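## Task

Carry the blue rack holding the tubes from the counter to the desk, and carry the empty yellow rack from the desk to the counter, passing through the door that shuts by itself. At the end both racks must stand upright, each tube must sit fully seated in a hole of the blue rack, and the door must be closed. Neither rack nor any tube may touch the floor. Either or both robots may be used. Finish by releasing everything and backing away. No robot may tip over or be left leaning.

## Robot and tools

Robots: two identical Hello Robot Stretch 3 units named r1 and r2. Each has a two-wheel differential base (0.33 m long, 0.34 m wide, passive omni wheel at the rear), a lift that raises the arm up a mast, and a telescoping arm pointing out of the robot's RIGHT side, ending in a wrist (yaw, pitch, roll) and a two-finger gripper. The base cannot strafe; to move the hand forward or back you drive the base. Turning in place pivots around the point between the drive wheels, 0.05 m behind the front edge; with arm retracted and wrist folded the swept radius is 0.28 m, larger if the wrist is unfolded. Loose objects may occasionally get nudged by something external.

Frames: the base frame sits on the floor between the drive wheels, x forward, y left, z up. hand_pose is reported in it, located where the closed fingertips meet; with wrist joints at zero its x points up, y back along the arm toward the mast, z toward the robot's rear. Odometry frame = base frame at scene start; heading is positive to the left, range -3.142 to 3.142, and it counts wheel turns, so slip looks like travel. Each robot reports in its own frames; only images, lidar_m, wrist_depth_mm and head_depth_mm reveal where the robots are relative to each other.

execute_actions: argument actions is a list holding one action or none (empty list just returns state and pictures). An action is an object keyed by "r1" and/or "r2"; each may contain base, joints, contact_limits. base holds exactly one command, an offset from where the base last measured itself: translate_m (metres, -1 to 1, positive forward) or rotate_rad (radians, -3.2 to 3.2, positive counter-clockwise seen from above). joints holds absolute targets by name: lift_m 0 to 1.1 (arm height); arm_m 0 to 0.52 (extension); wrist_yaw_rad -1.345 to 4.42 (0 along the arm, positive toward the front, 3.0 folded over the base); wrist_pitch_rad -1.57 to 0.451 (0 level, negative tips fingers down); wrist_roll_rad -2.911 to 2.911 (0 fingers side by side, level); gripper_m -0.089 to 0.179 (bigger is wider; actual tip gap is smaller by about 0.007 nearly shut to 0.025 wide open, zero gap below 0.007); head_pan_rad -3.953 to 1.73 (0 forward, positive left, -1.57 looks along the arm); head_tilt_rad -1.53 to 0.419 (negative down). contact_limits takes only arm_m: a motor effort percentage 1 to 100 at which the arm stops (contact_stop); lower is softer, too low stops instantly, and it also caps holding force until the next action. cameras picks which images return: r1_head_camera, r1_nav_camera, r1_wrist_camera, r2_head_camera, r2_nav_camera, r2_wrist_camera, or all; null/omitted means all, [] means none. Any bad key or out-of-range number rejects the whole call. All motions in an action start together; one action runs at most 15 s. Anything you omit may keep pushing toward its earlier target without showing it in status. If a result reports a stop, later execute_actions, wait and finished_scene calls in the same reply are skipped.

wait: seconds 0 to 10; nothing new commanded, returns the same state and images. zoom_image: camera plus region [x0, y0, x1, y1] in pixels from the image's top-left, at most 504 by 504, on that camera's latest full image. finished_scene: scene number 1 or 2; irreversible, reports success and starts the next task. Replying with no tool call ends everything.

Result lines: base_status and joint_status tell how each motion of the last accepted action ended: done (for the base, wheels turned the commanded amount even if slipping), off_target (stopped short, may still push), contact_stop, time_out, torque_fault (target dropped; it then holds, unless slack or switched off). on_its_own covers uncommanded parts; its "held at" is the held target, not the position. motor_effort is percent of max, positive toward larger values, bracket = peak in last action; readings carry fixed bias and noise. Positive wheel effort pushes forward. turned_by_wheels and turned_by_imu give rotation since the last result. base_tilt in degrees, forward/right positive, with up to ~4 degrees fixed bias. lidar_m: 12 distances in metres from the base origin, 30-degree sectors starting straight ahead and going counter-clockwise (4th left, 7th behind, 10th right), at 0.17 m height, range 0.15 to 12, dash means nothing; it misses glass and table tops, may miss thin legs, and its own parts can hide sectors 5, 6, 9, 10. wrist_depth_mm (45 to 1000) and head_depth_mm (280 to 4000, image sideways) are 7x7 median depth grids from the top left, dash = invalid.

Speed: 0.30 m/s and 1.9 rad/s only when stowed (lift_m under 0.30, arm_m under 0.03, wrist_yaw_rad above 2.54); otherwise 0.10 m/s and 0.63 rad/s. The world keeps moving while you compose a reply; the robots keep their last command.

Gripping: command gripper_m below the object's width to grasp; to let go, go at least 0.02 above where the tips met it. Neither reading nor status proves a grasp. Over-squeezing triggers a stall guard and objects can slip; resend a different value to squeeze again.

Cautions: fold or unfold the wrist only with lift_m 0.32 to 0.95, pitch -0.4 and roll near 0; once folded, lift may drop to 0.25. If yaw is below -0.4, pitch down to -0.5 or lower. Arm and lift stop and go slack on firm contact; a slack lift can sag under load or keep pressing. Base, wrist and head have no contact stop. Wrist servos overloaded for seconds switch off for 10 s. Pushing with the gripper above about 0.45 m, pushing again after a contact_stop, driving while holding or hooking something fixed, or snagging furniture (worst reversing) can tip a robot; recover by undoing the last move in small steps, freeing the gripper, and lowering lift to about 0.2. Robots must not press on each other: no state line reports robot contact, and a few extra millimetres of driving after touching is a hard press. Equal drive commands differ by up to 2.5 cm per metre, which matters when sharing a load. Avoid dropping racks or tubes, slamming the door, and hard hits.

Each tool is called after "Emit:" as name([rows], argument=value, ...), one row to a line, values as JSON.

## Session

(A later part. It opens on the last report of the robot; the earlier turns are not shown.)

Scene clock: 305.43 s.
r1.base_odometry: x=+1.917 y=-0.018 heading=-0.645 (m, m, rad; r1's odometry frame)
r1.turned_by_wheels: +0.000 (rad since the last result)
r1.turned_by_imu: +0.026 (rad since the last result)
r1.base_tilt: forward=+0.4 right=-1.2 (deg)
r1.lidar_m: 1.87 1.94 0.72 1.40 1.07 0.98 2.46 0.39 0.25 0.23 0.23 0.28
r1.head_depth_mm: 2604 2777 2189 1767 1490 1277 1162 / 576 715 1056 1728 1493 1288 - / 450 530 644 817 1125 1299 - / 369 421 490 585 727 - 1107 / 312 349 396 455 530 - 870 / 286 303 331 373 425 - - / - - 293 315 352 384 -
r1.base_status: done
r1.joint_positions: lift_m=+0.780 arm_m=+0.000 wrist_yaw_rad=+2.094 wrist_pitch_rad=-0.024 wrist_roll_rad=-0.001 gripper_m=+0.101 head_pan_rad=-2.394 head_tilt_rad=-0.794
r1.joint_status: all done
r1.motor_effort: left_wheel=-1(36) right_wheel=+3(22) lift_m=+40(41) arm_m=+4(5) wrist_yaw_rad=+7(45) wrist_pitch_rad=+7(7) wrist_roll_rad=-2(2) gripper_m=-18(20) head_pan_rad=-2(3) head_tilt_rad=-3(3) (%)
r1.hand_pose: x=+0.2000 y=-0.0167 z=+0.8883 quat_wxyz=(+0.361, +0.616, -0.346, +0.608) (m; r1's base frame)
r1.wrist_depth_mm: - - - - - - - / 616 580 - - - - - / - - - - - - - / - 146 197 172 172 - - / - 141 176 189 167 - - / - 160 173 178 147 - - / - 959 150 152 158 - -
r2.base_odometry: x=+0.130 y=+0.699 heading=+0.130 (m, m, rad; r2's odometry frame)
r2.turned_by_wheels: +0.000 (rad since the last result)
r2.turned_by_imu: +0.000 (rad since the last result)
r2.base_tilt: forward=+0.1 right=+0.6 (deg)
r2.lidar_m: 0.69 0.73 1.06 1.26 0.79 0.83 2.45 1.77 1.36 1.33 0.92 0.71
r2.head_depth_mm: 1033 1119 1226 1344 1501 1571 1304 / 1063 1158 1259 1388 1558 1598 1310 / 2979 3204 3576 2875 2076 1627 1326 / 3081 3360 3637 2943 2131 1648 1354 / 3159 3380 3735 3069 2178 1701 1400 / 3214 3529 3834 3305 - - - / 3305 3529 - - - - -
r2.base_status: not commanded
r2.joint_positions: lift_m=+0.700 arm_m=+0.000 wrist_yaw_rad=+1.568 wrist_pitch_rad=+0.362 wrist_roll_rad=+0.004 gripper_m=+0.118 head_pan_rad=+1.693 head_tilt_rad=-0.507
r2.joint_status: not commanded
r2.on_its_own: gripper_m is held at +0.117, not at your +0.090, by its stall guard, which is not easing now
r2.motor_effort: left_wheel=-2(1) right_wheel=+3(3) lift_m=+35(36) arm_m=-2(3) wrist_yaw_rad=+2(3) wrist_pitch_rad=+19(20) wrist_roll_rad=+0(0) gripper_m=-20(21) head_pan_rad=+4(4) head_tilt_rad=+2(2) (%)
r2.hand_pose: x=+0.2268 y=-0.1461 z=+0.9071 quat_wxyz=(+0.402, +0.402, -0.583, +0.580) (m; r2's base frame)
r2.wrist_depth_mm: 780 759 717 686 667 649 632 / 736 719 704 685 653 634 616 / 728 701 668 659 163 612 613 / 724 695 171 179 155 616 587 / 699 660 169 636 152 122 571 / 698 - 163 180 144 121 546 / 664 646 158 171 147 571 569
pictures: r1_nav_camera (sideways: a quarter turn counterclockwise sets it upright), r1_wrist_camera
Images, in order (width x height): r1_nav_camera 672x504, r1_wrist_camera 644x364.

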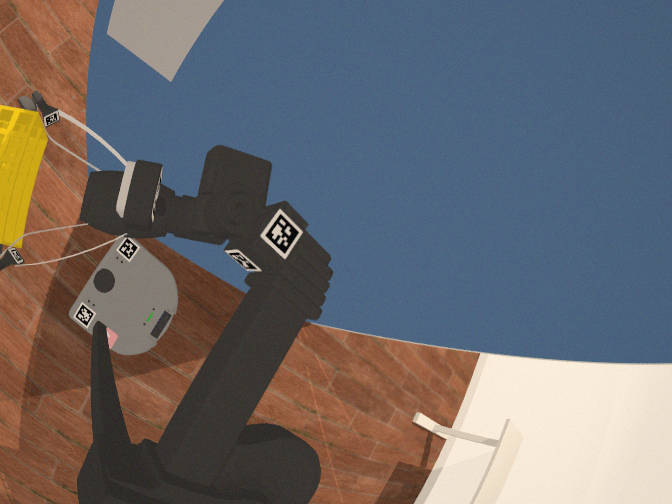

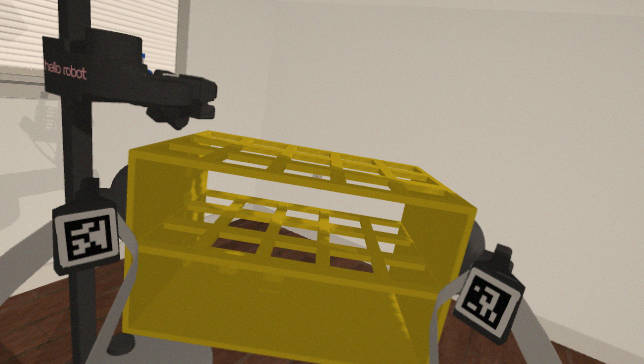

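Emit:
execute_actions([
  {"r1": {"base": {"translate_m": 0.12}, "joints": {"head_pan_rad": 1.7, "head_tilt_rad": -0.6}}, "r2": {"base": {"rotate_rad": 1.85}, "joints": {"head_pan_rad": 0.0, "head_tilt_rad": -0.6}}},
], cameras=["r1_nav_camera", "r2_nav_camera", "r2_head_camera"])

Scene clock: 326.37 s.
r1.base_odometry: x=+2.013 y=-0.090 heading=-0.645 (m, m, rad; r1's odometry frame)
r1.turned_by_wheels: +0.000 (rad since the last result)
r1.turned_by_imu: -0.001 (rad since the last result)
r1.base_tilt: forward=+0.4 right=-1.3 (deg)
r1.lidar_m: 1.75 1.82 0.76 1.40 1.24 1.08 2.58 0.38 0.25 0.23 0.23 1.81
r1.head_depth_mm: 1139 1270 1404 1633 1719 1277 1178 / 1149 1278 839 1654 1725 1419 1204 / 1160 1287 1447 1653 1733 1419 1207 / 1162 1292 1462 1678 1748 1433 1212 / 1167 1304 1467 1678 1760 1441 - / 1175 1303 1476 1692 1771 1483 - / 1182 1312 1467 1655 - - -
r1.base_status: done
r1.joint_positions: lift_m=+0.780 arm_m=+0.000 wrist_yaw_rad=+2.094 wrist_pitch_rad=-0.024 wrist_roll_rad=-0.001 gripper_m=+0.101 head_pan_rad=+1.693 head_tilt_rad=-0.606
r1.joint_status: all done
r1.motor_effort: left_wheel=-1(3) right_wheel=+3(9) lift_m=+40(40) arm_m=+4(4) wrist_yaw_rad=+8(9) wrist_pitch_rad=+6(7) wrist_roll_rad=-2(2) gripper_m=-16(17) head_pan_rad=+2(32) head_tilt_rad=+3(15) (%)
r1.hand_pose: x=+0.2001 y=-0.0168 z=+0.8883 quat_wxyz=(+0.361, +0.616, -0.346, +0.608) (m; r1's base frame)
r1.wrist_depth_mm: - - - - - - - / 739 704 - - - - - / - - - - - - - / - 146 197 171 172 - - / - 140 177 191 167 - - / - 160 172 179 147 - - / - 904 150 152 158 - -
r2.base_odometry: x=+0.130 y=+0.699 heading=+1.980 (m, m, rad; r2's odometry frame)
r2.turned_by_wheels: +1.850 (rad since the last result)
r2.turned_by_imu: +1.859 (rad since the last result)
r2.base_tilt: forward=+0.2 right=+0.5 (deg)
r2.lidar_m: 3.11 0.71 0.95 2.34 1.48 1.33 1.22 0.77 0.69 0.70 0.85 1.26
r2.head_depth_mm: 2874 3047 3187 2169 1652 1468 1218 / 2990 3141 3436 2416 1853 1493 1256 / 3109 3325 3361 2479 1868 1516 1260 / 3189 3556 3755 2531 1907 1531 1287 / 3358 3756 3890 2572 1934 1562 1238 / 3478 3939 3995 1922 1828 1580 1103 / 3510 1509 1483 1509 1460 1290 1159
r2.base_status: done
r2.joint_positions: lift_m=+0.700 arm_m=+0.000 wrist_yaw_rad=+1.568 wrist_pitch_rad=+0.362 wrist_roll_rad=+0.004 gripper_m=+0.118 head_pan_rad=+0.007 head_tilt_rad=-0.593
r2.joint_status: all done
r2.on_its_own: gripper_m is held at +0.117, not at your +0.090, by its stall guard, which is not easing now
r2.motor_effort: left_wheel=-2(5) right_wheel=+3(5) lift_m=+35(35) arm_m=-4(4) wrist_yaw_rad=+1(2) wrist_pitch_rad=+20(20) wrist_roll_rad=+0(0) gripper_m=-20(20) head_pan_rad=-5(53) head_tilt_rad=-2(10) (%)
r2.hand_pose: x=+0.2268 y=-0.1461 z=+0.9071 quat_wxyz=(+0.402, +0.402, -0.583, +0.580) (m; r2's base frame)
r2.wrist_depth_mm: 664 - - - - - - / 934 - - - - - - / 911 - - - 162 - 987 / 597 - 171 179 155 - 992 / 618 - 168 - 153 123 975 / 865 - 162 181 144 121 951 / 565 - 157 171 147 - 913
pictures: r1_nav_camera (sideways: a quarter turn counterclockwise sets it upright), r2_head_camera (sideways: a quarter turn clockwise sets it upright), r2_nav_camera (sideways: a quarter turn counterclockwise sets it upright)
Images, in order (width x height): r1_nav_camera 672x504, r2_head_camera 896x504, r2_nav_camera 672x504.

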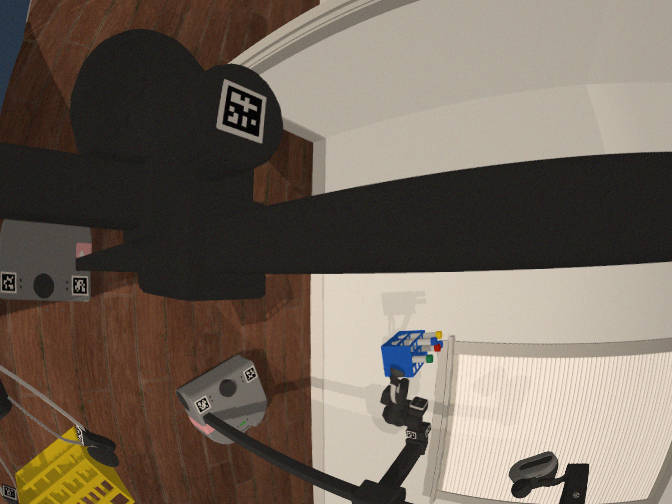

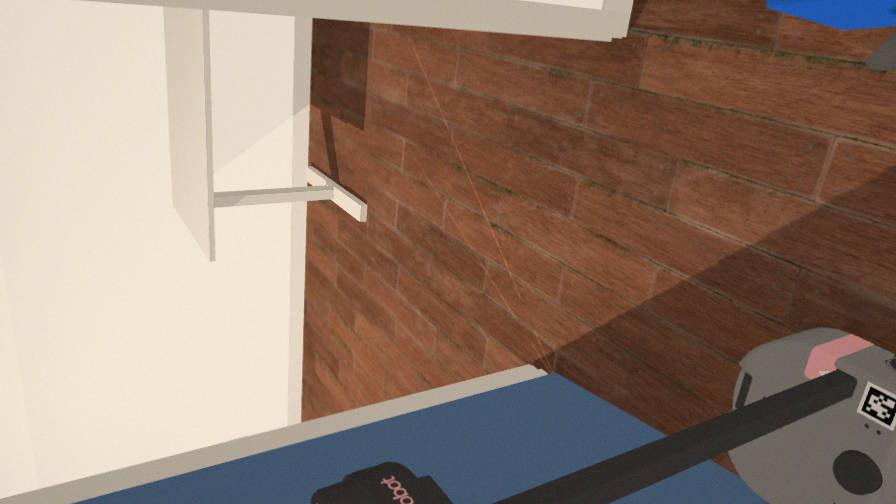

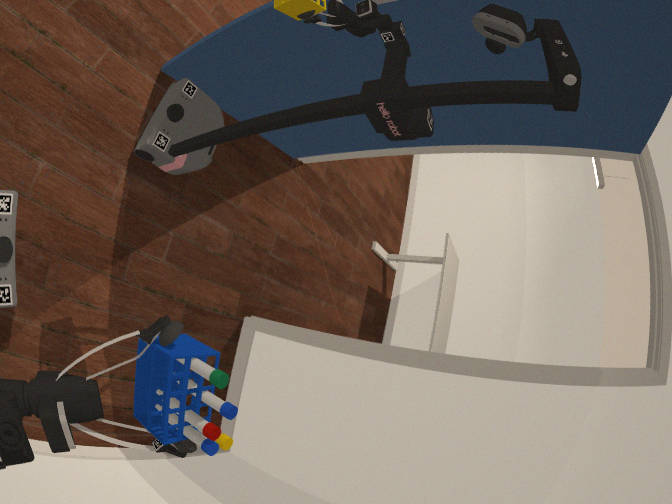

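Emit:
execute_actions([
  {"r2": {"base": {"translate_m": 0.6}}},
], cameras=["r1_nav_camera", "r2_nav_camera"])

Scene clock: 340.37 s.
r1.base_odometry: x=+2.013 y=-0.090 heading=-0.645 (m, m, rad; r1's odometry frame)
r1.turned_by_wheels: +0.000 (rad since the last result)
r1.turned_by_imu: -0.002 (rad since the last result)
r1.base_tilt: forward=+0.4 right=-1.2 (deg)
r1.lidar_m: 1.75 1.82 1.45 0.38 0.49 1.08 2.58 0.38 0.25 0.23 0.23 1.81
r1.head_depth_mm: 1141 1268 1433 1632 1715 1407 1195 / 1150 1282 1444 1583 1623 1418 1202 / 1160 1288 1449 1562 484 1423 1059 / 1145 1253 1410 572 464 606 807 / 288 316 365 696 496 1403 - / 1125 1307 1471 743 1759 1479 - / 347 1317 1469 717 - - -
r1.base_status: not commanded
r1.joint_positions: lift_m=+0.780 arm_m=+0.000 wrist_yaw_rad=+2.094 wrist_pitch_rad=-0.024 wrist_roll_rad=-0.001 gripper_m=+0.101 head_pan_rad=+1.693 head_tilt_rad=-0.606
r1.joint_status: not commanded
r1.motor_effort: left_wheel=-1(1) right_wheel=+2(3) lift_m=+40(40) arm_m=+4(4) wrist_yaw_rad=+7(8) wrist_pitch_rad=+6(6) wrist_roll_rad=-2(2) gripper_m=-17(18) head_pan_rad=+2(2) head_tilt_rad=+2(2) (%)
r1.hand_pose: x=+0.2001 y=-0.0168 z=+0.8883 quat_wxyz=(+0.361, +0.616, -0.346, +0.608) (m; r1's base frame)
r1.wrist_depth_mm: - - - - - - - / - - - - - - - / - - - - - - - / - 146 197 171 172 - - / - 140 176 189 167 - - / - 160 172 179 146 - - / - - 150 152 158 - -
r2.base_odometry: x=-0.109 y=+1.249 heading=+1.980 (m, m, rad; r2's odometry frame)
r2.turned_by_wheels: +0.000 (rad since the last result)
r2.turned_by_imu: +0.006 (rad since the last result)
r2.base_tilt: forward=+0.1 right=+0.6 (deg)
r2.lidar_m: 2.51 0.89 0.74 0.35 2.09 1.89 1.57 0.99 0.90 0.90 0.79 0.72
r2.head_depth_mm: 2397 2514 2877 2362 1815 1469 1213 / 2444 2589 3002 2417 1841 1493 1245 / 2603 2705 3039 2464 1871 1510 1273 / 2674 2904 3195 2529 1927 1534 1282 / 2781 3102 3387 2593 1941 1554 1292 / 2890 3245 3560 2653 1974 1542 1311 / 3027 3435 3704 2669 1333 1314 1272
r2.base_status: done
r2.joint_positions: lift_m=+0.700 arm_m=+0.000 wrist_yaw_rad=+1.568 wrist_pitch_rad=+0.362 wrist_roll_rad=+0.004 gripper_m=+0.118 head_pan_rad=+0.007 head_tilt_rad=-0.593
r2.joint_status: not commanded
r2.on_its_own: gripper_m is held at +0.117, not at your +0.090, by its stall guard, which is not easing now
r2.motor_effort: left_wheel=-2(2) right_wheel=+2(5) lift_m=+35(35) arm_m=-3(3) wrist_yaw_rad=+1(2) wrist_pitch_rad=+20(19) wrist_roll_rad=+0(0) gripper_m=-20(21) head_pan_rad=-5(5) head_tilt_rad=-3(3) (%)
r2.hand_pose: x=+0.2268 y=-0.1461 z=+0.9071 quat_wxyz=(+0.402, +0.402, -0.583, +0.580) (m; r2's base frame)
r2.wrist_depth_mm: 913 - - - - 580 532 / 869 - - - - 564 523 / 881 - - - 163 568 516 / 868 - 172 180 155 546 507 / 846 - 169 - 153 122 502 / 843 - 163 180 144 121 475 / 791 - 158 172 147 506 493
pictures: r1_nav_camera (sideways: a quarter turn counterclockwise sets it upright), r2_nav_camera (sideways: a quarter turn counterclockwise sets it upright)
Images, in order (width x height): r1_nav_camera 672x504, r2_nav_camera 672x504.

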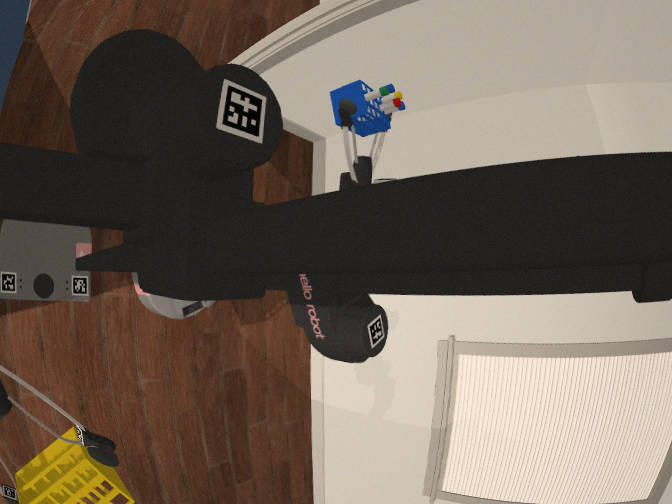

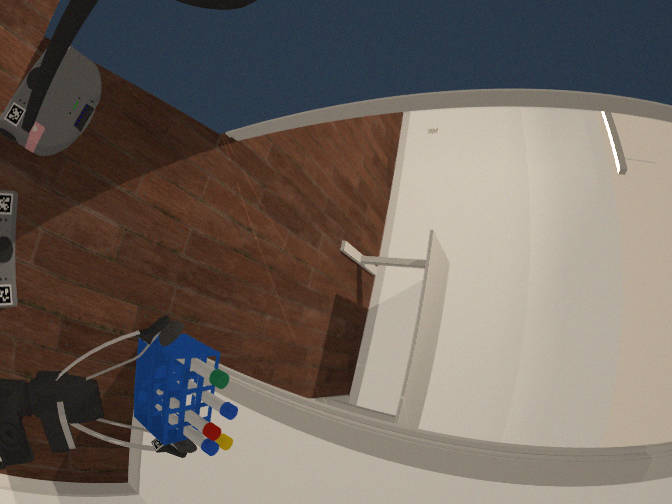

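Emit:
execute_actions([
  {"r2": {"base": {"translate_m": 1.0}}},
], cameras=["r2_nav_camera"])

Scene clock: 355.70 s.
r1.base_odometry: x=+2.013 y=-0.090 heading=-0.645 (m, m, rad; r1's odometry frame)
r1.turned_by_wheels: +0.000 (rad since the last result)
r1.turned_by_imu: -0.003 (rad since the last result)
r1.base_tilt: forward=+0.4 right=-1.2 (deg)
r1.lidar_m: 1.75 1.82 1.45 1.40 1.24 1.08 0.97 0.38 0.25 0.23 0.23 1.81
r1.head_depth_mm: 1145 1266 1437 1634 1712 1404 1198 / 1150 1286 1434 1647 1729 1419 1199 / 1157 1282 1455 1654 1731 1428 1204 / 1165 1294 1462 1664 1748 1427 1212 / 1169 1299 1468 1679 1759 1433 - / 1176 1305 1475 1691 1775 1481 - / 1179 1319 1470 1665 - - -
r1.base_status: not commanded
r1.joint_positions: lift_m=+0.780 arm_m=+0.000 wrist_yaw_rad=+2.094 wrist_pitch_rad=-0.024 wrist_roll_rad=-0.001 gripper_m=+0.101 head_pan_rad=+1.693 head_tilt_rad=-0.606
r1.joint_status: not commanded
r1.motor_effort: left_wheel=-1(1) right_wheel=+3(2) lift_m=+40(40) arm_m=+4(4) wrist_yaw_rad=+7(8) wrist_pitch_rad=+7(6) wrist_roll_rad=-2(2) gripper_m=-18(17) head_pan_rad=+2(3) head_tilt_rad=+2(2) (%)
r1.hand_pose: x=+0.2001 y=-0.0168 z=+0.8883 quat_wxyz=(+0.361, +0.616, -0.346, +0.608) (m; r1's base frame)
r1.wrist_depth_mm: - - - - - - - / - - - - - - - / - - - - - - - / - 146 197 171 172 - - / - 141 175 190 167 - - / - 159 172 178 147 - - / - - 150 152 158 - -
r2.base_odometry: x=-0.507 y=+2.167 heading=+1.980 (m, m, rad; r2's odometry frame)
r2.turned_by_wheels: +0.000 (rad since the last result)
r2.turned_by_imu: +0.010 (rad since the last result)
r2.base_tilt: forward=+0.1 right=+0.6 (deg)
r2.lidar_m: 1.51 2.36 2.42 0.55 0.60 0.98 2.15 0.52 0.48 1.25 1.53 1.91
r2.head_depth_mm: 1591 1751 1478 2113 1792 1468 1212 / 1638 1810 1515 2160 1858 1492 1254 / 1710 1881 1570 2170 1865 1518 1257 / 1783 1967 2139 2387 1910 1532 1278 / 1842 2058 2316 2501 1941 1553 1299 / 1922 2136 2421 2608 1994 1592 1316 / 2001 2258 2599 2707 2027 1605 1332
r2.base_status: done
r2.joint_positions: lift_m=+0.700 arm_m=+0.000 wrist_yaw_rad=+1.568 wrist_pitch_rad=+0.362 wrist_roll_rad=+0.004 gripper_m=+0.118 head_pan_rad=+0.007 head_tilt_rad=-0.593
r2.joint_status: not commanded
r2.on_its_own: gripper_m is held at +0.117, not at your +0.090, by its stall guard, which is not easing now
r2.motor_effort: left_wheel=-2(3) right_wheel=+3(6) lift_m=+35(36) arm_m=-3(3) wrist_yaw_rad=+2(2) wrist_pitch_rad=+20(20) wrist_roll_rad=+0(0) gripper_m=-20(21) head_pan_rad=-4(4) head_tilt_rad=-2(4) (%)
r2.hand_pose: x=+0.2268 y=-0.1461 z=+0.9071 quat_wxyz=(+0.402, +0.402, -0.583, +0.580) (m; r2's base frame)
r2.wrist_depth_mm: - - - - - - - / - - - - - - - / - - - - 161 - - / - - 172 180 154 - - / - - 170 - 152 122 - / - - 163 181 144 121 - / - - 158 170 147 - -
pictures: r2_nav_camera (sideways: a quarter turn counterclockwise sets it upright)
Images, in order (width x height): r2_nav_camera 672x504.

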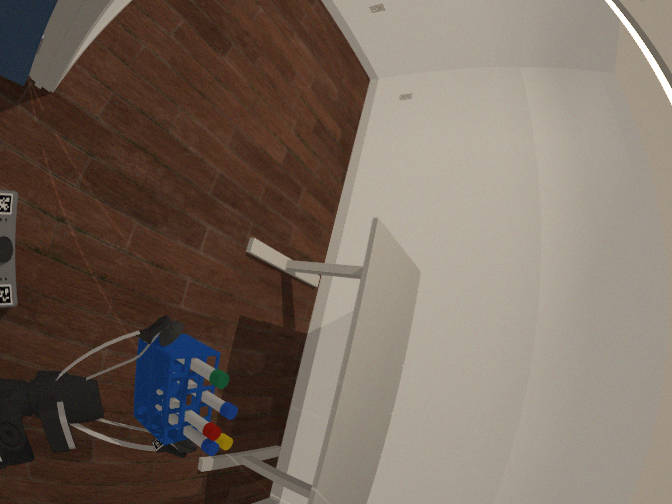

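Emit:
execute_actions([
  {"r1": {"base": {"translate_m": 0.45}, "joints": {"head_pan_rad": -2.5, "head_tilt_rad": -0.7}}, "r2": {"base": {"rotate_rad": -0.36}}},
], cameras=["r1_nav_camera"])

Emit:
execute_actions([
  {"r1": {"base": {"rotate_rad": -1.65}, "joints": {"head_pan_rad": 0.0, "head_tilt_rad": -0.5, "lift_m": 0.90, "wrist_yaw_rad": 1.57}}, "r2": {"base": {"translate_m": 0.9}, "joints": {"head_tilt_rad": -0.9}}},
], cameras=["r1_nav_camera", "r2_nav_camera", "r2_head_camera"])

Scene clock: 375.40 s.
r1.base_odometry: x=+2.373 y=-0.361 heading=-0.645 (m, m, rad; r1's odometry frame)
r1.turned_by_wheels: +0.000 (rad since the last result)
r1.turned_by_imu: -0.008 (rad since the last result)
r1.base_tilt: forward=+0.5 right=-1.2 (deg)
r1.lidar_m: 1.30 1.35 1.45 1.39 1.45 1.30 1.28 1.38 1.83 1.76 1.83 1.34
r1.head_depth_mm: 1123 1249 1398 1581 1591 1337 1158 / 1192 1331 1503 1727 1603 1346 1182 / 1265 1418 1617 1838 1611 1349 1208 / 1340 1521 1755 1932 1624 1352 - / 1430 1645 1911 1999 1622 1389 - / 1528 1771 2098 2014 1626 1400 - / 1657 1920 2313 2028 1630 1367 -
r1.base_status: done
r1.joint_positions: lift_m=+0.780 arm_m=+0.000 wrist_yaw_rad=+2.100 wrist_pitch_rad=-0.025 wrist_roll_rad=-0.001 gripper_m=+0.101 head_pan_rad=-2.494 head_tilt_rad=-0.693
r1.joint_status: all done
r1.motor_effort: left_wheel=+0(14) right_wheel=+0(28) lift_m=+39(40) arm_m=+2(5) wrist_yaw_rad=+1(8) wrist_pitch_rad=+7(7) wrist_roll_rad=-2(2) gripper_m=-17(17) head_pan_rad=-3(34) head_tilt_rad=-4(15) (%)
r1.hand_pose: x=+0.1993 y=-0.0158 z=+0.8881 quat_wxyz=(+0.360, +0.617, -0.344, +0.609) (m; r1's base frame)
r1.wrist_depth_mm: - - - - - - 926 / - - - - - - 943 / - - - - - - 961 / - 146 197 171 172 - 962 / - 141 176 190 167 - 999 / - 160 172 178 147 - - / - - 150 151 158 - -
r2.base_odometry: x=-0.507 y=+2.167 heading=+1.620 (m, m, rad; r2's odometry frame)
r2.turned_by_wheels: -0.360 (rad since the last result)
r2.turned_by_imu: -0.224 (rad since the last result)
r2.base_tilt: forward=+0.1 right=+0.6 (deg)
r2.lidar_m: 1.49 2.05 2.54 0.56 0.32 0.27 0.27 0.31 0.48 1.06 1.34 1.62
r2.head_depth_mm: 1548 1702 1458 2105 1795 1461 1202 / 1585 1739 1494 2142 1837 1481 1248 / 1607 1768 1539 2191 1852 1506 1261 / 1626 1814 1599 2221 1886 1534 1280 / 1655 1833 1650 2232 1937 1548 1296 / 1678 1850 2039 2340 1949 1580 1309 / 1702 1899 2133 2378 1995 1591 1322
r2.base_status: done
r2.joint_positions: lift_m=+0.700 arm_m=+0.000 wrist_yaw_rad=+1.571 wrist_pitch_rad=+0.367 wrist_roll_rad=+0.004 gripper_m=+0.118 head_pan_rad=+0.005 head_tilt_rad=-0.600
r2.joint_status: not commanded
r2.on_its_own: gripper_m is held at +0.117, not at your +0.090, by its stall guard, which is not easing now
r2.motor_effort: left_wheel=-2(45) right_wheel=+0(55) lift_m=+42(48) arm_m=+0(3) wrist_yaw_rad=+0(8) wrist_pitch_rad=+17(22) wrist_roll_rad=+0(0) gripper_m=-21(21) head_pan_rad=-4(4) head_tilt_rad=+0(3) (%)
r2.hand_pose: x=+0.2265 y=-0.1451 z=+0.9081 quat_wxyz=(+0.400, +0.402, -0.583, +0.582) (m; r2's base frame)
r2.wrist_depth_mm: - - - - - - - / - - - - - - - / - - - - 167 - - / - - 174 192 158 - - / - - 169 - 154 123 - / - - 162 - 144 122 - / - - 159 177 147 - -
pictures: r1_nav_camera (sideways: a quarter turn counterclockwise sets it upright)
Images, in order (width x height): r1_nav_camera 672x504.

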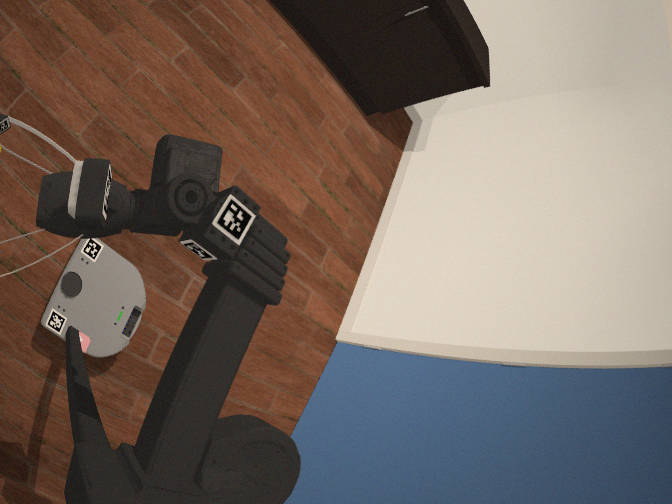

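Scene clock: 385.80 s.
r1.base_odometry: x=+2.373 y=-0.361 heading=-2.295 (m, m, rad; r1's odometry frame)
r1.turned_by_wheels: -1.650 (rad since the last result)
r1.turned_by_imu: -1.638 (rad since the last result)
r1.base_tilt: forward=+0.4 right=-1.2 (deg)
r1.lidar_m: 1.76 1.79 1.38 1.30 1.32 1.49 1.39 1.42 1.42 1.34 1.36 1.75
r1.head_depth_mm: 2130 2350 2552 2552 1905 330 304 / 2108 2216 1879 2104 1917 1408 1202 / 2072 2197 1843 2053 1929 1538 1271 / 2032 2164 1794 1984 1943 1547 1281 / 1994 2123 1754 1963 1963 1550 1284 / 1958 2090 1726 1906 1985 1560 1292 / 1922 2081 1695 1869 1985 1574 1295
r1.base_status: done
r1.joint_positions: lift_m=+0.900 arm_m=+0.000 wrist_yaw_rad=+1.571 wrist_pitch_rad=-0.025 wrist_roll_rad=-0.001 gripper_m=+0.101 head_pan_rad=-0.007 head_tilt_rad=-0.507
r1.joint_status: all done
r1.motor_effort: left_wheel=+1(6) right_wheel=-2(6) lift_m=+43(45) arm_m=+2(2) wrist_yaw_rad=-1(3) wrist_pitch_rad=+7(7) wrist_roll_rad=-2(1) gripper_m=-18(17) head_pan_rad=+3(34) head_tilt_rad=+3(17) (%)
r1.hand_pose: x=+0.2342 y=-0.1447 z=+1.0080 quat_wxyz=(+0.507, +0.506, -0.493, +0.494) (m; r1's base frame)
r1.wrist_depth_mm: - - - - - - - / - - - - - - - / - - - - - - - / - 146 196 171 172 - - / - 140 176 189 166 - - / - 160 172 178 147 - - / - - 150 152 158 - -
r2.base_odometry: x=-0.551 y=+3.066 heading=+1.620 (m, m, rad; r2's odometry frame)
r2.turned_by_wheels: +0.000 (rad since the last result)
r2.turned_by_imu: +0.008 (rad since the last result)
r2.base_tilt: forward=+0.1 right=+0.6 (deg)
r2.lidar_m: 1.00 0.62 1.66 2.39 1.28 1.10 1.10 1.17 1.37 1.36 1.03 1.00
r2.head_depth_mm: 849 969 857 719 407 415 1084 / 860 993 877 731 628 540 1099 / 873 1008 892 743 634 555 1122 / 883 1025 909 756 644 562 1145 / 897 1041 932 768 653 570 1140 / 908 1055 948 782 664 588 1167 / 920 1074 1193 796 674 595 1178
r2.base_status: done
r2.joint_positions: lift_m=+0.700 arm_m=+0.000 wrist_yaw_rad=+1.571 wrist_pitch_rad=+0.367 wrist_roll_rad=+0.004 gripper_m=+0.118 head_pan_rad=+0.005 head_tilt_rad=-0.889
r2.joint_status: all done
r2.on_its_own: gripper_m is held at +0.117, not at your +0.090, by its stall guard, which is not easing now
r2.motor_effort: left_wheel=-1(4) right_wheel=+2(4) lift_m=+42(42) arm_m=+0(0) wrist_yaw_rad=-2(1) wrist_pitch_rad=+17(17) wrist_roll_rad=+0(0) gripper_m=-20(21) head_pan_rad=-4(4) head_tilt_rad=-4(21) (%)
r2.hand_pose: x=+0.2265 y=-0.1451 z=+0.9081 quat_wxyz=(+0.400, +0.402, -0.583, +0.582) (m; r2's base frame)
r2.wrist_depth_mm: - - - - - 956 917 / - - - - 994 938 877 / - - - - 168 898 883 / - - 174 192 158 891 845 / - - 169 935 153 122 817 / - - 162 843 145 121 821 / - 580 159 177 146 445 507
pictures: r1_nav_camera (sideways: a quarter turn counterclockwise sets it upright), r2_head_camera (sideways: a quarter turn clockwise sets it upright), r2_nav_camera (sideways: a quarter turn counterclockwise sets it upright)
Images, in order (width x height): r1_nav_camera 672x504, r2_head_camera 896x504, r2_nav_camera 672x504.

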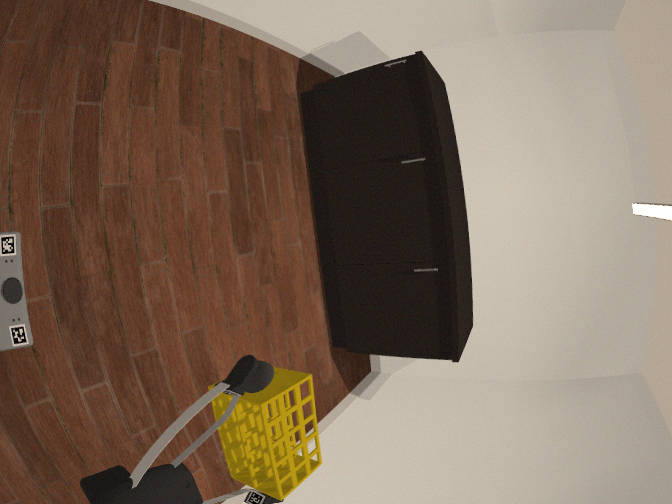

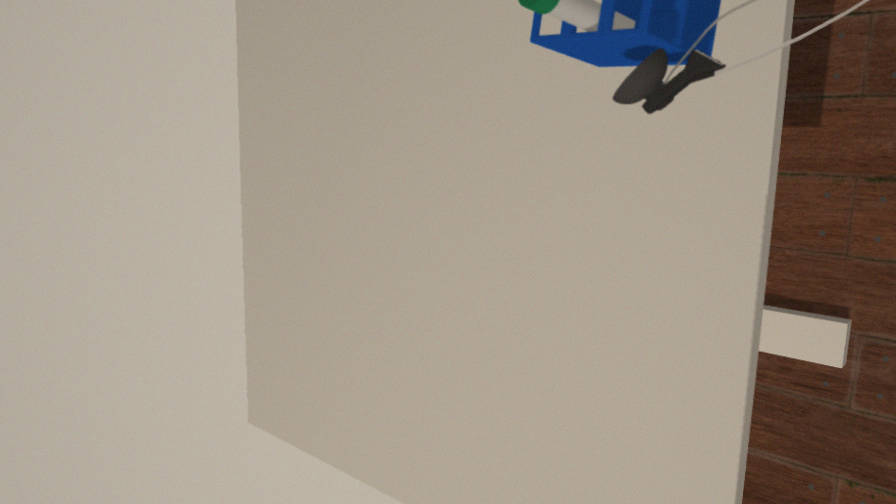

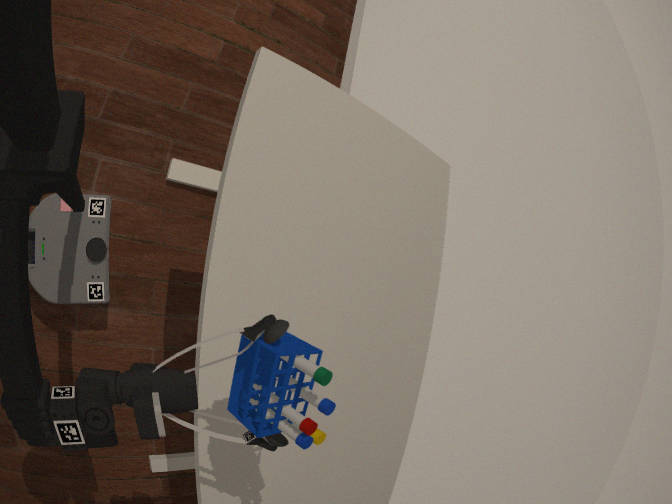

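Emit:
execute_actions([
  {"r1": {"base": {"translate_m": 1.0}}, "r2": {"base": {"translate_m": 0.10}, "joints": {"lift_m": 0.60, "head_pan_rad": -0.5}}},
], cameras=["r2_head_camera", "r2_wrist_camera"])

Scene clock: 402.73 s.
r1.base_odometry: x=+1.710 y=-1.110 heading=-2.295 (m, m, rad; r1's odometry frame)
r1.turned_by_wheels: +0.000 (rad since the last result)
r1.turned_by_imu: -0.004 (rad since the last result)
r1.base_tilt: forward=+0.4 right=-1.3 (deg)
r1.lidar_m: 0.76 0.78 0.99 1.38 1.41 1.81 2.39 1.95 1.33 1.25 1.27 0.81
r1.head_depth_mm: 1218 1340 1156 895 1012 330 304 / 1198 1311 1177 882 984 1055 1205 / 1177 1288 1195 865 950 1102 1244 / 1156 1260 1213 854 930 1072 1244 / 1132 1237 1233 840 908 1037 1223 / 1116 1216 1255 828 885 1008 1203 / 1098 1192 1254 813 861 980 1132
r1.base_status: done
r1.joint_positions: lift_m=+0.900 arm_m=+0.000 wrist_yaw_rad=+1.571 wrist_pitch_rad=-0.025 wrist_roll_rad=-0.001 gripper_m=+0.101 head_pan_rad=-0.007 head_tilt_rad=-0.507
r1.joint_status: not commanded
r1.motor_effort: left_wheel=+1(6) right_wheel=-2(3) lift_m=+43(43) arm_m=+2(2) wrist_yaw_rad=-1(1) wrist_pitch_rad=+7(7) wrist_roll_rad=-2(2) gripper_m=-17(17) head_pan_rad=+2(2) head_tilt_rad=+3(3) (%)
r1.hand_pose: x=+0.2342 y=-0.1447 z=+1.0080 quat_wxyz=(+0.507, +0.506, -0.493, +0.494) (m; r1's base frame)
r1.wrist_depth_mm: - - - - - - - / - - - - - - - / 662 817 - - - - - / 670 146 197 171 172 - - / - 140 176 189 167 783 - / 762 160 174 178 147 - - / 789 780 150 152 159 - -
r2.base_odometry: x=-0.556 y=+3.166 heading=+1.620 (m, m, rad; r2's odometry frame)
r2.turned_by_wheels: +0.000 (rad since the last result)
r2.turned_by_imu: -0.046 (rad since the last result)
r2.base_tilt: forward=+0.1 right=+0.6 (deg)
r2.lidar_m: 0.90 0.53 1.42 2.38 1.45 1.18 1.19 1.25 1.40 1.37 1.00 0.92
r2.head_depth_mm: 978 1054 857 718 629 533 - / 934 1033 873 727 494 520 502 / 890 1011 892 741 605 517 492 / 850 980 908 753 644 544 497 / 817 931 926 764 653 569 502 / 783 889 944 778 661 575 508 / 751 850 934 794 672 582 514
r2.base_status: done
r2.joint_positions: lift_m=+0.600 arm_m=+0.000 wrist_yaw_rad=+1.575 wrist_pitch_rad=+0.361 wrist_roll_rad=+0.004 gripper_m=+0.118 head_pan_rad=-0.494 head_tilt_rad=-0.892
r2.joint_status: all done
r2.on_its_own: gripper_m is held at +0.117, not at your +0.090, by its stall guard, which is not easing now
r2.motor_effort: left_wheel=+1(13) right_wheel=+11(17) lift_m=+33(39) arm_m=+0(0) wrist_yaw_rad=-6(7) wrist_pitch_rad=+21(22) wrist_roll_rad=+0(0) gripper_m=-20(21) head_pan_rad=-3(44) head_tilt_rad=-3(5) (%)
r2.hand_pose: x=+0.2269 y=-0.1440 z=+0.8069 quat_wxyz=(+0.400, +0.405, -0.581, +0.582) (m; r2's base frame)
r2.wrist_depth_mm: - - 978 940 892 872 839 / - - 975 935 905 865 806 / - - 955 892 167 856 818 / 973 924 174 191 157 815 794 / 983 965 169 854 155 123 778 / 964 - 163 370 146 121 460 / 309 263 158 177 152 203 233
pictures: r2_head_camera (sideways: a quarter turn clockwise sets it upright), r2_wrist_camera
Images, in order (width x height): r2_head_camera 896x504, r2_wrist_camera 644x364.

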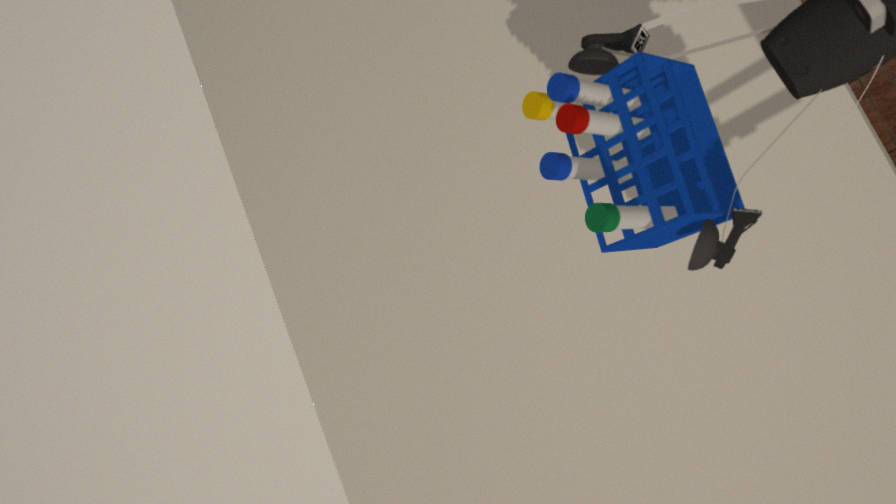

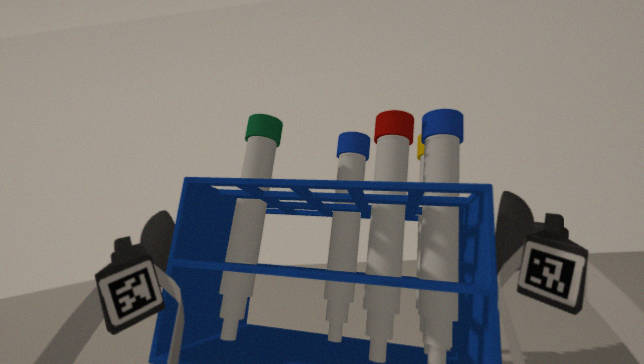

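Emit:
execute_actions([
  {"r1": {"base": {"translate_m": 0.62}}, "r2": {"base": {"translate_m": -0.03}, "joints": {"lift_m": 0.75}}},
], cameras=[])

Emit:
execute_actions([
  {"r1": {"joints": {"lift_m": 0.86, "head_pan_rad": -0.5, "head_tilt_rad": -0.9}}, "r2": {"joints": {"wrist_pitch_rad": 0.0}}},
], cameras=["r1_head_camera", "r1_wrist_camera", "r2_head_camera", "r2_wrist_camera"])

Scene clock: 421.37 s.
r1.base_odometry: x=+1.300 y=-1.575 heading=-2.295 (m, m, rad; r1's odometry frame)
r1.turned_by_wheels: +0.000 (rad since the last result)
r1.turned_by_imu: -0.003 (rad since the last result)
r1.base_tilt: forward=+0.5 right=-1.2 (deg)
r1.lidar_m: - 0.15 0.18 0.41 1.46 1.88 3.02 1.87 1.27 1.19 0.22 0.15
r1.head_depth_mm: 647 709 787 760 568 330 305 / 635 696 769 769 573 420 360 / 623 683 754 778 576 458 379 / 613 670 738 782 582 461 382 / 602 657 724 767 586 464 384 / 592 645 707 763 590 467 385 / 583 633 695 745 595 469 388
r1.base_status: done
r1.joint_positions: lift_m=+0.900 arm_m=+0.000 wrist_yaw_rad=+1.571 wrist_pitch_rad=-0.025 wrist_roll_rad=-0.001 gripper_m=+0.101 head_pan_rad=-0.007 head_tilt_rad=-0.507
r1.joint_status: not commanded
r1.motor_effort: left_wheel=+1(8) right_wheel=-2(3) lift_m=+43(44) arm_m=+2(2) wrist_yaw_rad=-1(1) wrist_pitch_rad=+7(7) wrist_roll_rad=-2(2) gripper_m=-17(17) head_pan_rad=+3(3) head_tilt_rad=+3(3) (%)
r1.hand_pose: x=+0.2342 y=-0.1447 z=+1.0080 quat_wxyz=(+0.507, +0.506, -0.493, +0.494) (m; r1's base frame)
r1.wrist_depth_mm: 597 606 633 640 651 657 671 / 615 624 654 656 676 693 703 / 647 655 666 683 699 715 739 / 426 146 196 171 172 759 762 / - 141 177 189 167 518 801 / 235 160 173 177 147 378 386 / 201 194 150 152 158 252 290
r2.base_odometry: x=-0.554 y=+3.136 heading=+1.620 (m, m, rad; r2's odometry frame)
r2.turned_by_wheels: +0.000 (rad since the last result)
r2.turned_by_imu: +0.002 (rad since the last result)
r2.base_tilt: forward=+0.1 right=+0.6 (deg)
r2.lidar_m: 0.94 0.56 1.47 2.38 1.41 1.15 1.16 1.23 1.39 1.37 1.01 0.95
r2.head_depth_mm: 1008 1069 854 715 423 560 1072 / 964 1057 870 375 404 548 1073 / 924 1033 886 403 385 551 509 / 881 1012 908 755 380 555 499 / 845 964 925 764 655 567 502 / 809 920 943 775 661 575 509 / 777 880 953 792 670 581 513
r2.base_status: done
r2.joint_positions: lift_m=+0.750 arm_m=+0.000 wrist_yaw_rad=+1.572 wrist_pitch_rad=+0.362 wrist_roll_rad=+0.005 gripper_m=+0.118 head_pan_rad=-0.494 head_tilt_rad=-0.892
r2.joint_status: all done
r2.on_its_own: gripper_m is held at +0.117, not at your +0.090, by its stall guard, which is not easing now
r2.motor_effort: left_wheel=+0(3) right_wheel=+0(7) lift_m=+46(49) arm_m=+0(1) wrist_yaw_rad=-3(6) wrist_pitch_rad=+20(22) wrist_roll_rad=+0(0) gripper_m=-21(21) head_pan_rad=-3(4) head_tilt_rad=-3(3) (%)
r2.hand_pose: x=+0.2268 y=-0.1447 z=+0.9568 quat_wxyz=(+0.400, +0.404, -0.582, +0.581) (m; r2's base frame)
r2.wrist_depth_mm: - - - 958 949 901 869 / - - - 941 930 895 855 / - - 969 911 167 855 819 / - 999 174 191 158 844 810 / - 977 169 867 154 123 801 / 978 - 164 855 145 122 798 / 950 729 159 177 152 559 630
pictures: none
No camera images: the call's "cameras" was empty. Leave "cameras" out to get every camera's image.

Scene clock: 422.53 s.
r1.base_odometry: x=+1.300 y=-1.575 heading=-2.295 (m, m, rad; r1's odometry frame)
r1.turned_by_wheels: +0.000 (rad since the last result)
r1.turned_by_imu: +0.000 (rad since the last result)
r1.base_tilt: forward=+0.5 right=-1.2 (deg)
r1.lidar_m: - 0.15 0.18 0.41 1.46 1.89 3.03 1.87 1.27 1.19 0.22 0.15
r1.head_depth_mm: 1106 694 562 473 587 - 1072 / 976 694 563 462 417 - 1104 / 870 696 564 391 409 545 1089 / 817 699 566 386 395 366 805 / 771 702 566 396 387 360 513 / 717 703 567 476 407 361 332 / 668 703 568 477 411 361 321
r1.base_status: not commanded
r1.joint_positions: lift_m=+0.860 arm_m=+0.000 wrist_yaw_rad=+1.571 wrist_pitch_rad=-0.025 wrist_roll_rad=-0.001 gripper_m=+0.101 head_pan_rad=-0.493 head_tilt_rad=-0.888
r1.joint_status: all done
r1.motor_effort: left_wheel=+1(1) right_wheel=-2(2) lift_m=+27(40) arm_m=+2(2) wrist_yaw_rad=-1(1) wrist_pitch_rad=+7(7) wrist_roll_rad=-2(2) gripper_m=-18(17) head_pan_rad=-3(27) head_tilt_rad=-5(27) (%)
r1.hand_pose: x=+0.2342 y=-0.1447 z=+0.9686 quat_wxyz=(+0.507, +0.506, -0.493, +0.494) (m; r1's base frame)
r1.wrist_depth_mm: 616 605 626 638 654 666 664 / 626 635 650 672 677 685 719 / 506 608 665 701 719 711 746 / 330 146 197 172 172 699 776 / - 141 175 190 166 398 450 / 180 159 172 178 147 284 296 / 151 148 150 152 159 193 220
r2.base_odometry: x=-0.554 y=+3.136 heading=+1.620 (m, m, rad; r2's odometry frame)
r2.turned_by_wheels: +0.000 (rad since the last result)
r2.turned_by_imu: +0.000 (rad since the last result)
r2.base_tilt: forward=+0.1 right=+0.6 (deg)
r2.lidar_m: 0.93 0.56 1.47 2.38 1.41 1.15 1.16 1.23 1.39 1.37 1.01 0.95
r2.head_depth_mm: 1009 1063 856 717 605 542 1071 / 965 1056 870 728 462 526 1076 / 918 1034 888 741 487 482 508 / 875 1005 909 753 617 541 499 / 841 964 926 766 651 568 502 / 810 919 945 781 662 575 508 / 776 877 948 793 669 582 513
r2.base_status: not commanded
r2.joint_positions: lift_m=+0.750 arm_m=+0.000 wrist_yaw_rad=+1.572 wrist_pitch_rad=-0.027 wrist_roll_rad=+0.005 gripper_m=+0.118 head_pan_rad=-0.494 head_tilt_rad=-0.892
r2.joint_status: all done
r2.on_its_own: gripper_m is held at +0.117, not at your +0.090, by its stall guard, which is not easing now
r2.motor_effort: left_wheel=+0(0) right_wheel=+1(0) lift_m=+46(46) arm_m=+0(0) wrist_yaw_rad=-2(1) wrist_pitch_rad=+14(19) wrist_roll_rad=+0(0) gripper_m=-21(20) head_pan_rad=-4(4) head_tilt_rad=-2(3) (%)
r2.hand_pose: x=+0.2341 y=-0.1448 z=+0.8575 quat_wxyz=(+0.506, +0.508, -0.494, +0.492) (m; r2's base frame)
r2.wrist_depth_mm: 876 832 829 790 789 762 746 / 935 915 866 839 821 791 772 / 960 943 912 864 168 841 812 / - 978 174 191 158 755 701 / 608 577 170 446 154 123 451 / 409 - 163 334 146 122 349 / 314 290 160 178 152 248 265
pictures: r1_head_camera (sideways: a quarter turn clockwise sets it upright), r1_wrist_camera, r2_head_camera (sideways: a quarter turn clockwise sets it upright), r2_wrist_camera
Images, in order (width x height): r1_head_camera 896x504, r1_wrist_camera 644x364, r2_head_camera 896x504, r2_wrist_camera 644x364.

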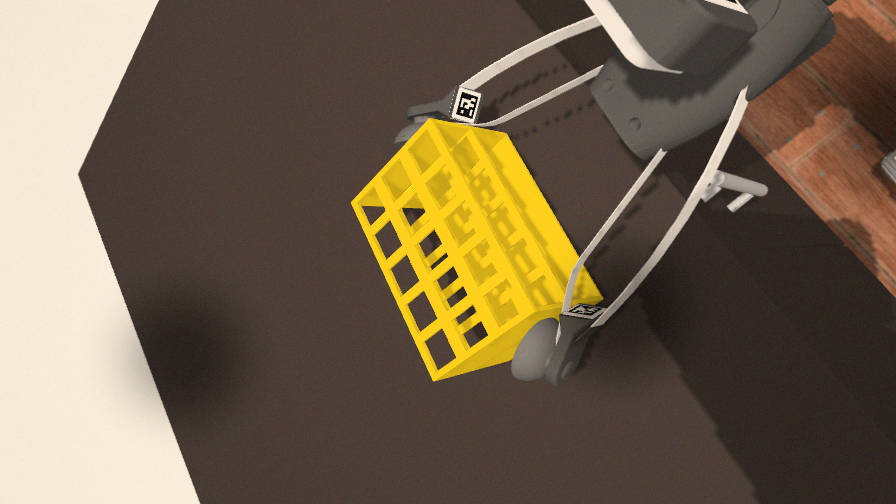

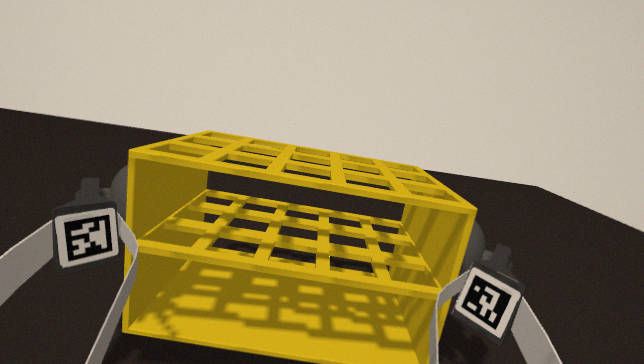

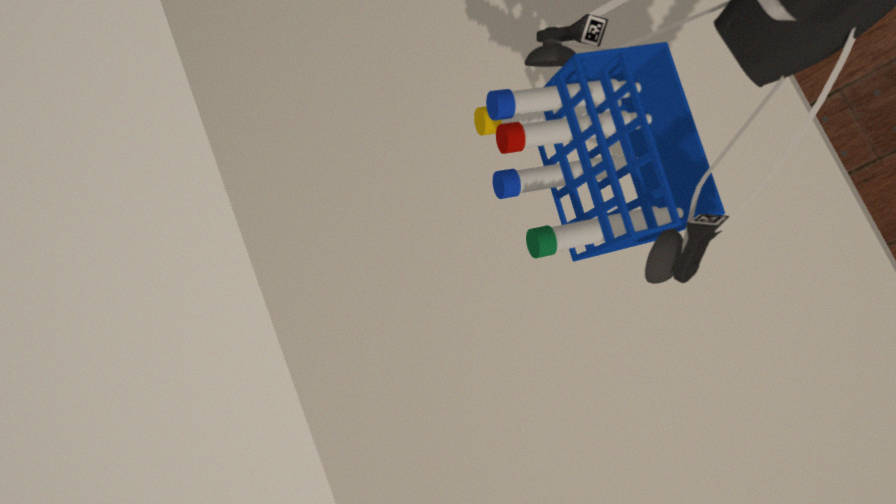

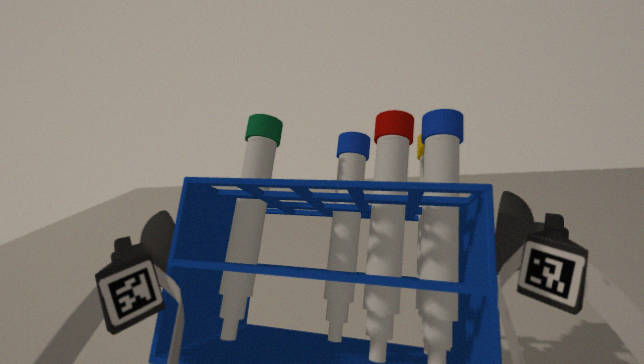

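Emit:
execute_actions([
  {"r1": {"base": {"translate_m": 0.04}, "joints": {"lift_m": 0.842}}, "r2": {"joints": {"lift_m": 0.67}}},
], cameras=["r1_wrist_camera", "r2_head_camera", "r2_wrist_camera"])

Scene clock: 428.87 s.
r1.base_odometry: x=+1.273 y=-1.605 heading=-2.294 (m, m, rad; r1's odometry frame)
r1.turned_by_wheels: +0.000 (rad since the last result)
r1.turned_by_imu: -0.001 (rad since the last result)
r1.base_tilt: forward=+0.4 right=-1.2 (deg)
r1.lidar_m: - - 0.15 0.29 1.47 1.89 3.06 1.86 1.27 0.60 0.16 0.15
r1.head_depth_mm: 1047 692 562 473 408 - 1069 / 921 696 563 479 416 - 1096 / 838 696 564 404 408 359 1059 / 787 698 565 405 398 360 336 / 725 700 566 454 387 360 321 / 676 703 568 476 411 361 321 / 632 680 568 477 411 361 322
r1.base_status: done
r1.joint_positions: lift_m=+0.842 arm_m=+0.000 wrist_yaw_rad=+1.571 wrist_pitch_rad=-0.020 wrist_roll_rad=-0.003 gripper_m=+0.101 head_pan_rad=-0.493 head_tilt_rad=-0.889
r1.joint_status: all done
r1.motor_effort: left_wheel=+2(6) right_wheel=-2(3) lift_m=+27(28) arm_m=+2(2) wrist_yaw_rad=-1(1) wrist_pitch_rad=+6(7) wrist_roll_rad=-1(2) gripper_m=-17(17) head_pan_rad=-4(4) head_tilt_rad=-4(5) (%)
r1.hand_pose: x=+0.2343 y=-0.1447 z=+0.9517 quat_wxyz=(+0.506, +0.504, -0.494, +0.496) (m; r1's base frame)
r1.wrist_depth_mm: 567 572 583 595 610 623 629 / 586 590 617 618 632 646 669 / 449 525 618 637 657 672 704 / 282 146 197 171 170 632 730 / - 143 168 184 164 348 398 / 155 156 171 176 154 250 258 / 131 136 141 150 156 167 192
r2.base_odometry: x=-0.554 y=+3.136 heading=+1.620 (m, m, rad; r2's odometry frame)
r2.turned_by_wheels: +0.000 (rad since the last result)
r2.turned_by_imu: +0.001 (rad since the last result)
r2.base_tilt: forward=+0.1 right=+0.6 (deg)
r2.lidar_m: 0.93 0.56 1.47 2.38 1.41 1.15 1.16 1.23 1.39 1.37 1.01 0.95
r2.head_depth_mm: 1013 1060 858 717 624 535 - / 967 1056 873 729 508 528 1074 / 921 1033 891 739 631 525 512 / 879 1009 910 753 642 546 499 / 844 966 926 764 653 567 501 / 810 918 947 777 659 574 507 / 778 878 947 791 671 581 514
r2.base_status: not commanded
r2.joint_positions: lift_m=+0.670 arm_m=+0.000 wrist_yaw_rad=+1.572 wrist_pitch_rad=-0.027 wrist_roll_rad=+0.004 gripper_m=+0.118 head_pan_rad=-0.494 head_tilt_rad=-0.892
r2.joint_status: all done
r2.on_its_own: gripper_m is held at +0.117, not at your +0.090, by its stall guard, which is not easing now
r2.motor_effort: left_wheel=+0(0) right_wheel=+0(0) lift_m=+34(43) arm_m=+0(0) wrist_yaw_rad=-3(3) wrist_pitch_rad=+14(14) wrist_roll_rad=+0(0) gripper_m=-20(21) head_pan_rad=-4(4) head_tilt_rad=-3(2) (%)
r2.hand_pose: x=+0.2341 y=-0.1448 z=+0.7780 quat_wxyz=(+0.506, +0.508, -0.494, +0.493) (m; r2's base frame)
r2.wrist_depth_mm: 869 833 823 815 779 778 740 / 928 900 843 823 149 802 753 / 954 934 893 857 148 829 795 / 960 595 165 409 146 436 413 / 358 329 163 182 149 121 274 / 248 - 166 186 146 120 210 / 189 175 150 149 150 151 160
pictures: r1_wrist_camera, r2_head_camera (sideways: a quarter turn clockwise sets it upright), r2_wrist_camera
Images, in order (width x height): r1_wrist_camera 644x364, r2_head_camera 896x504, r2_wrist_camera 644x364.

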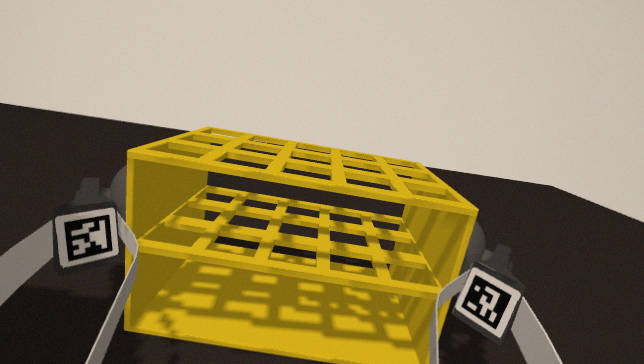

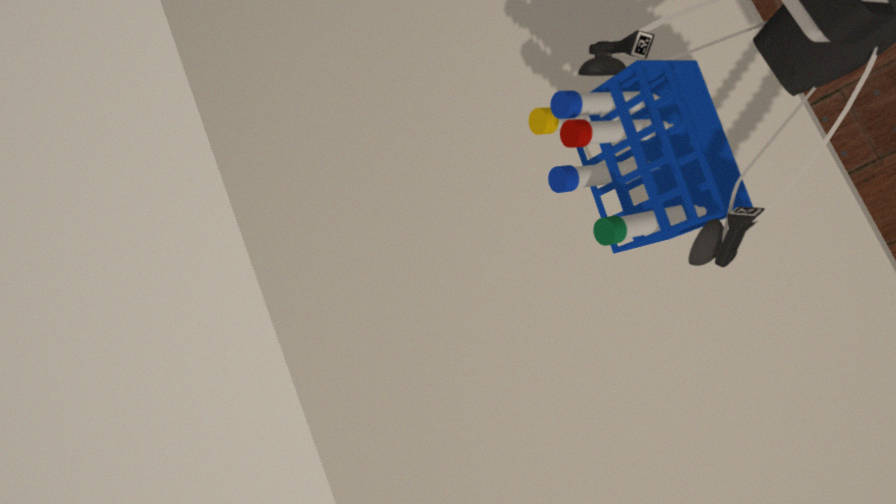

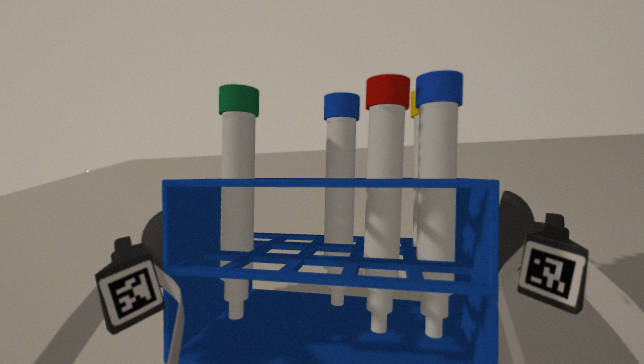

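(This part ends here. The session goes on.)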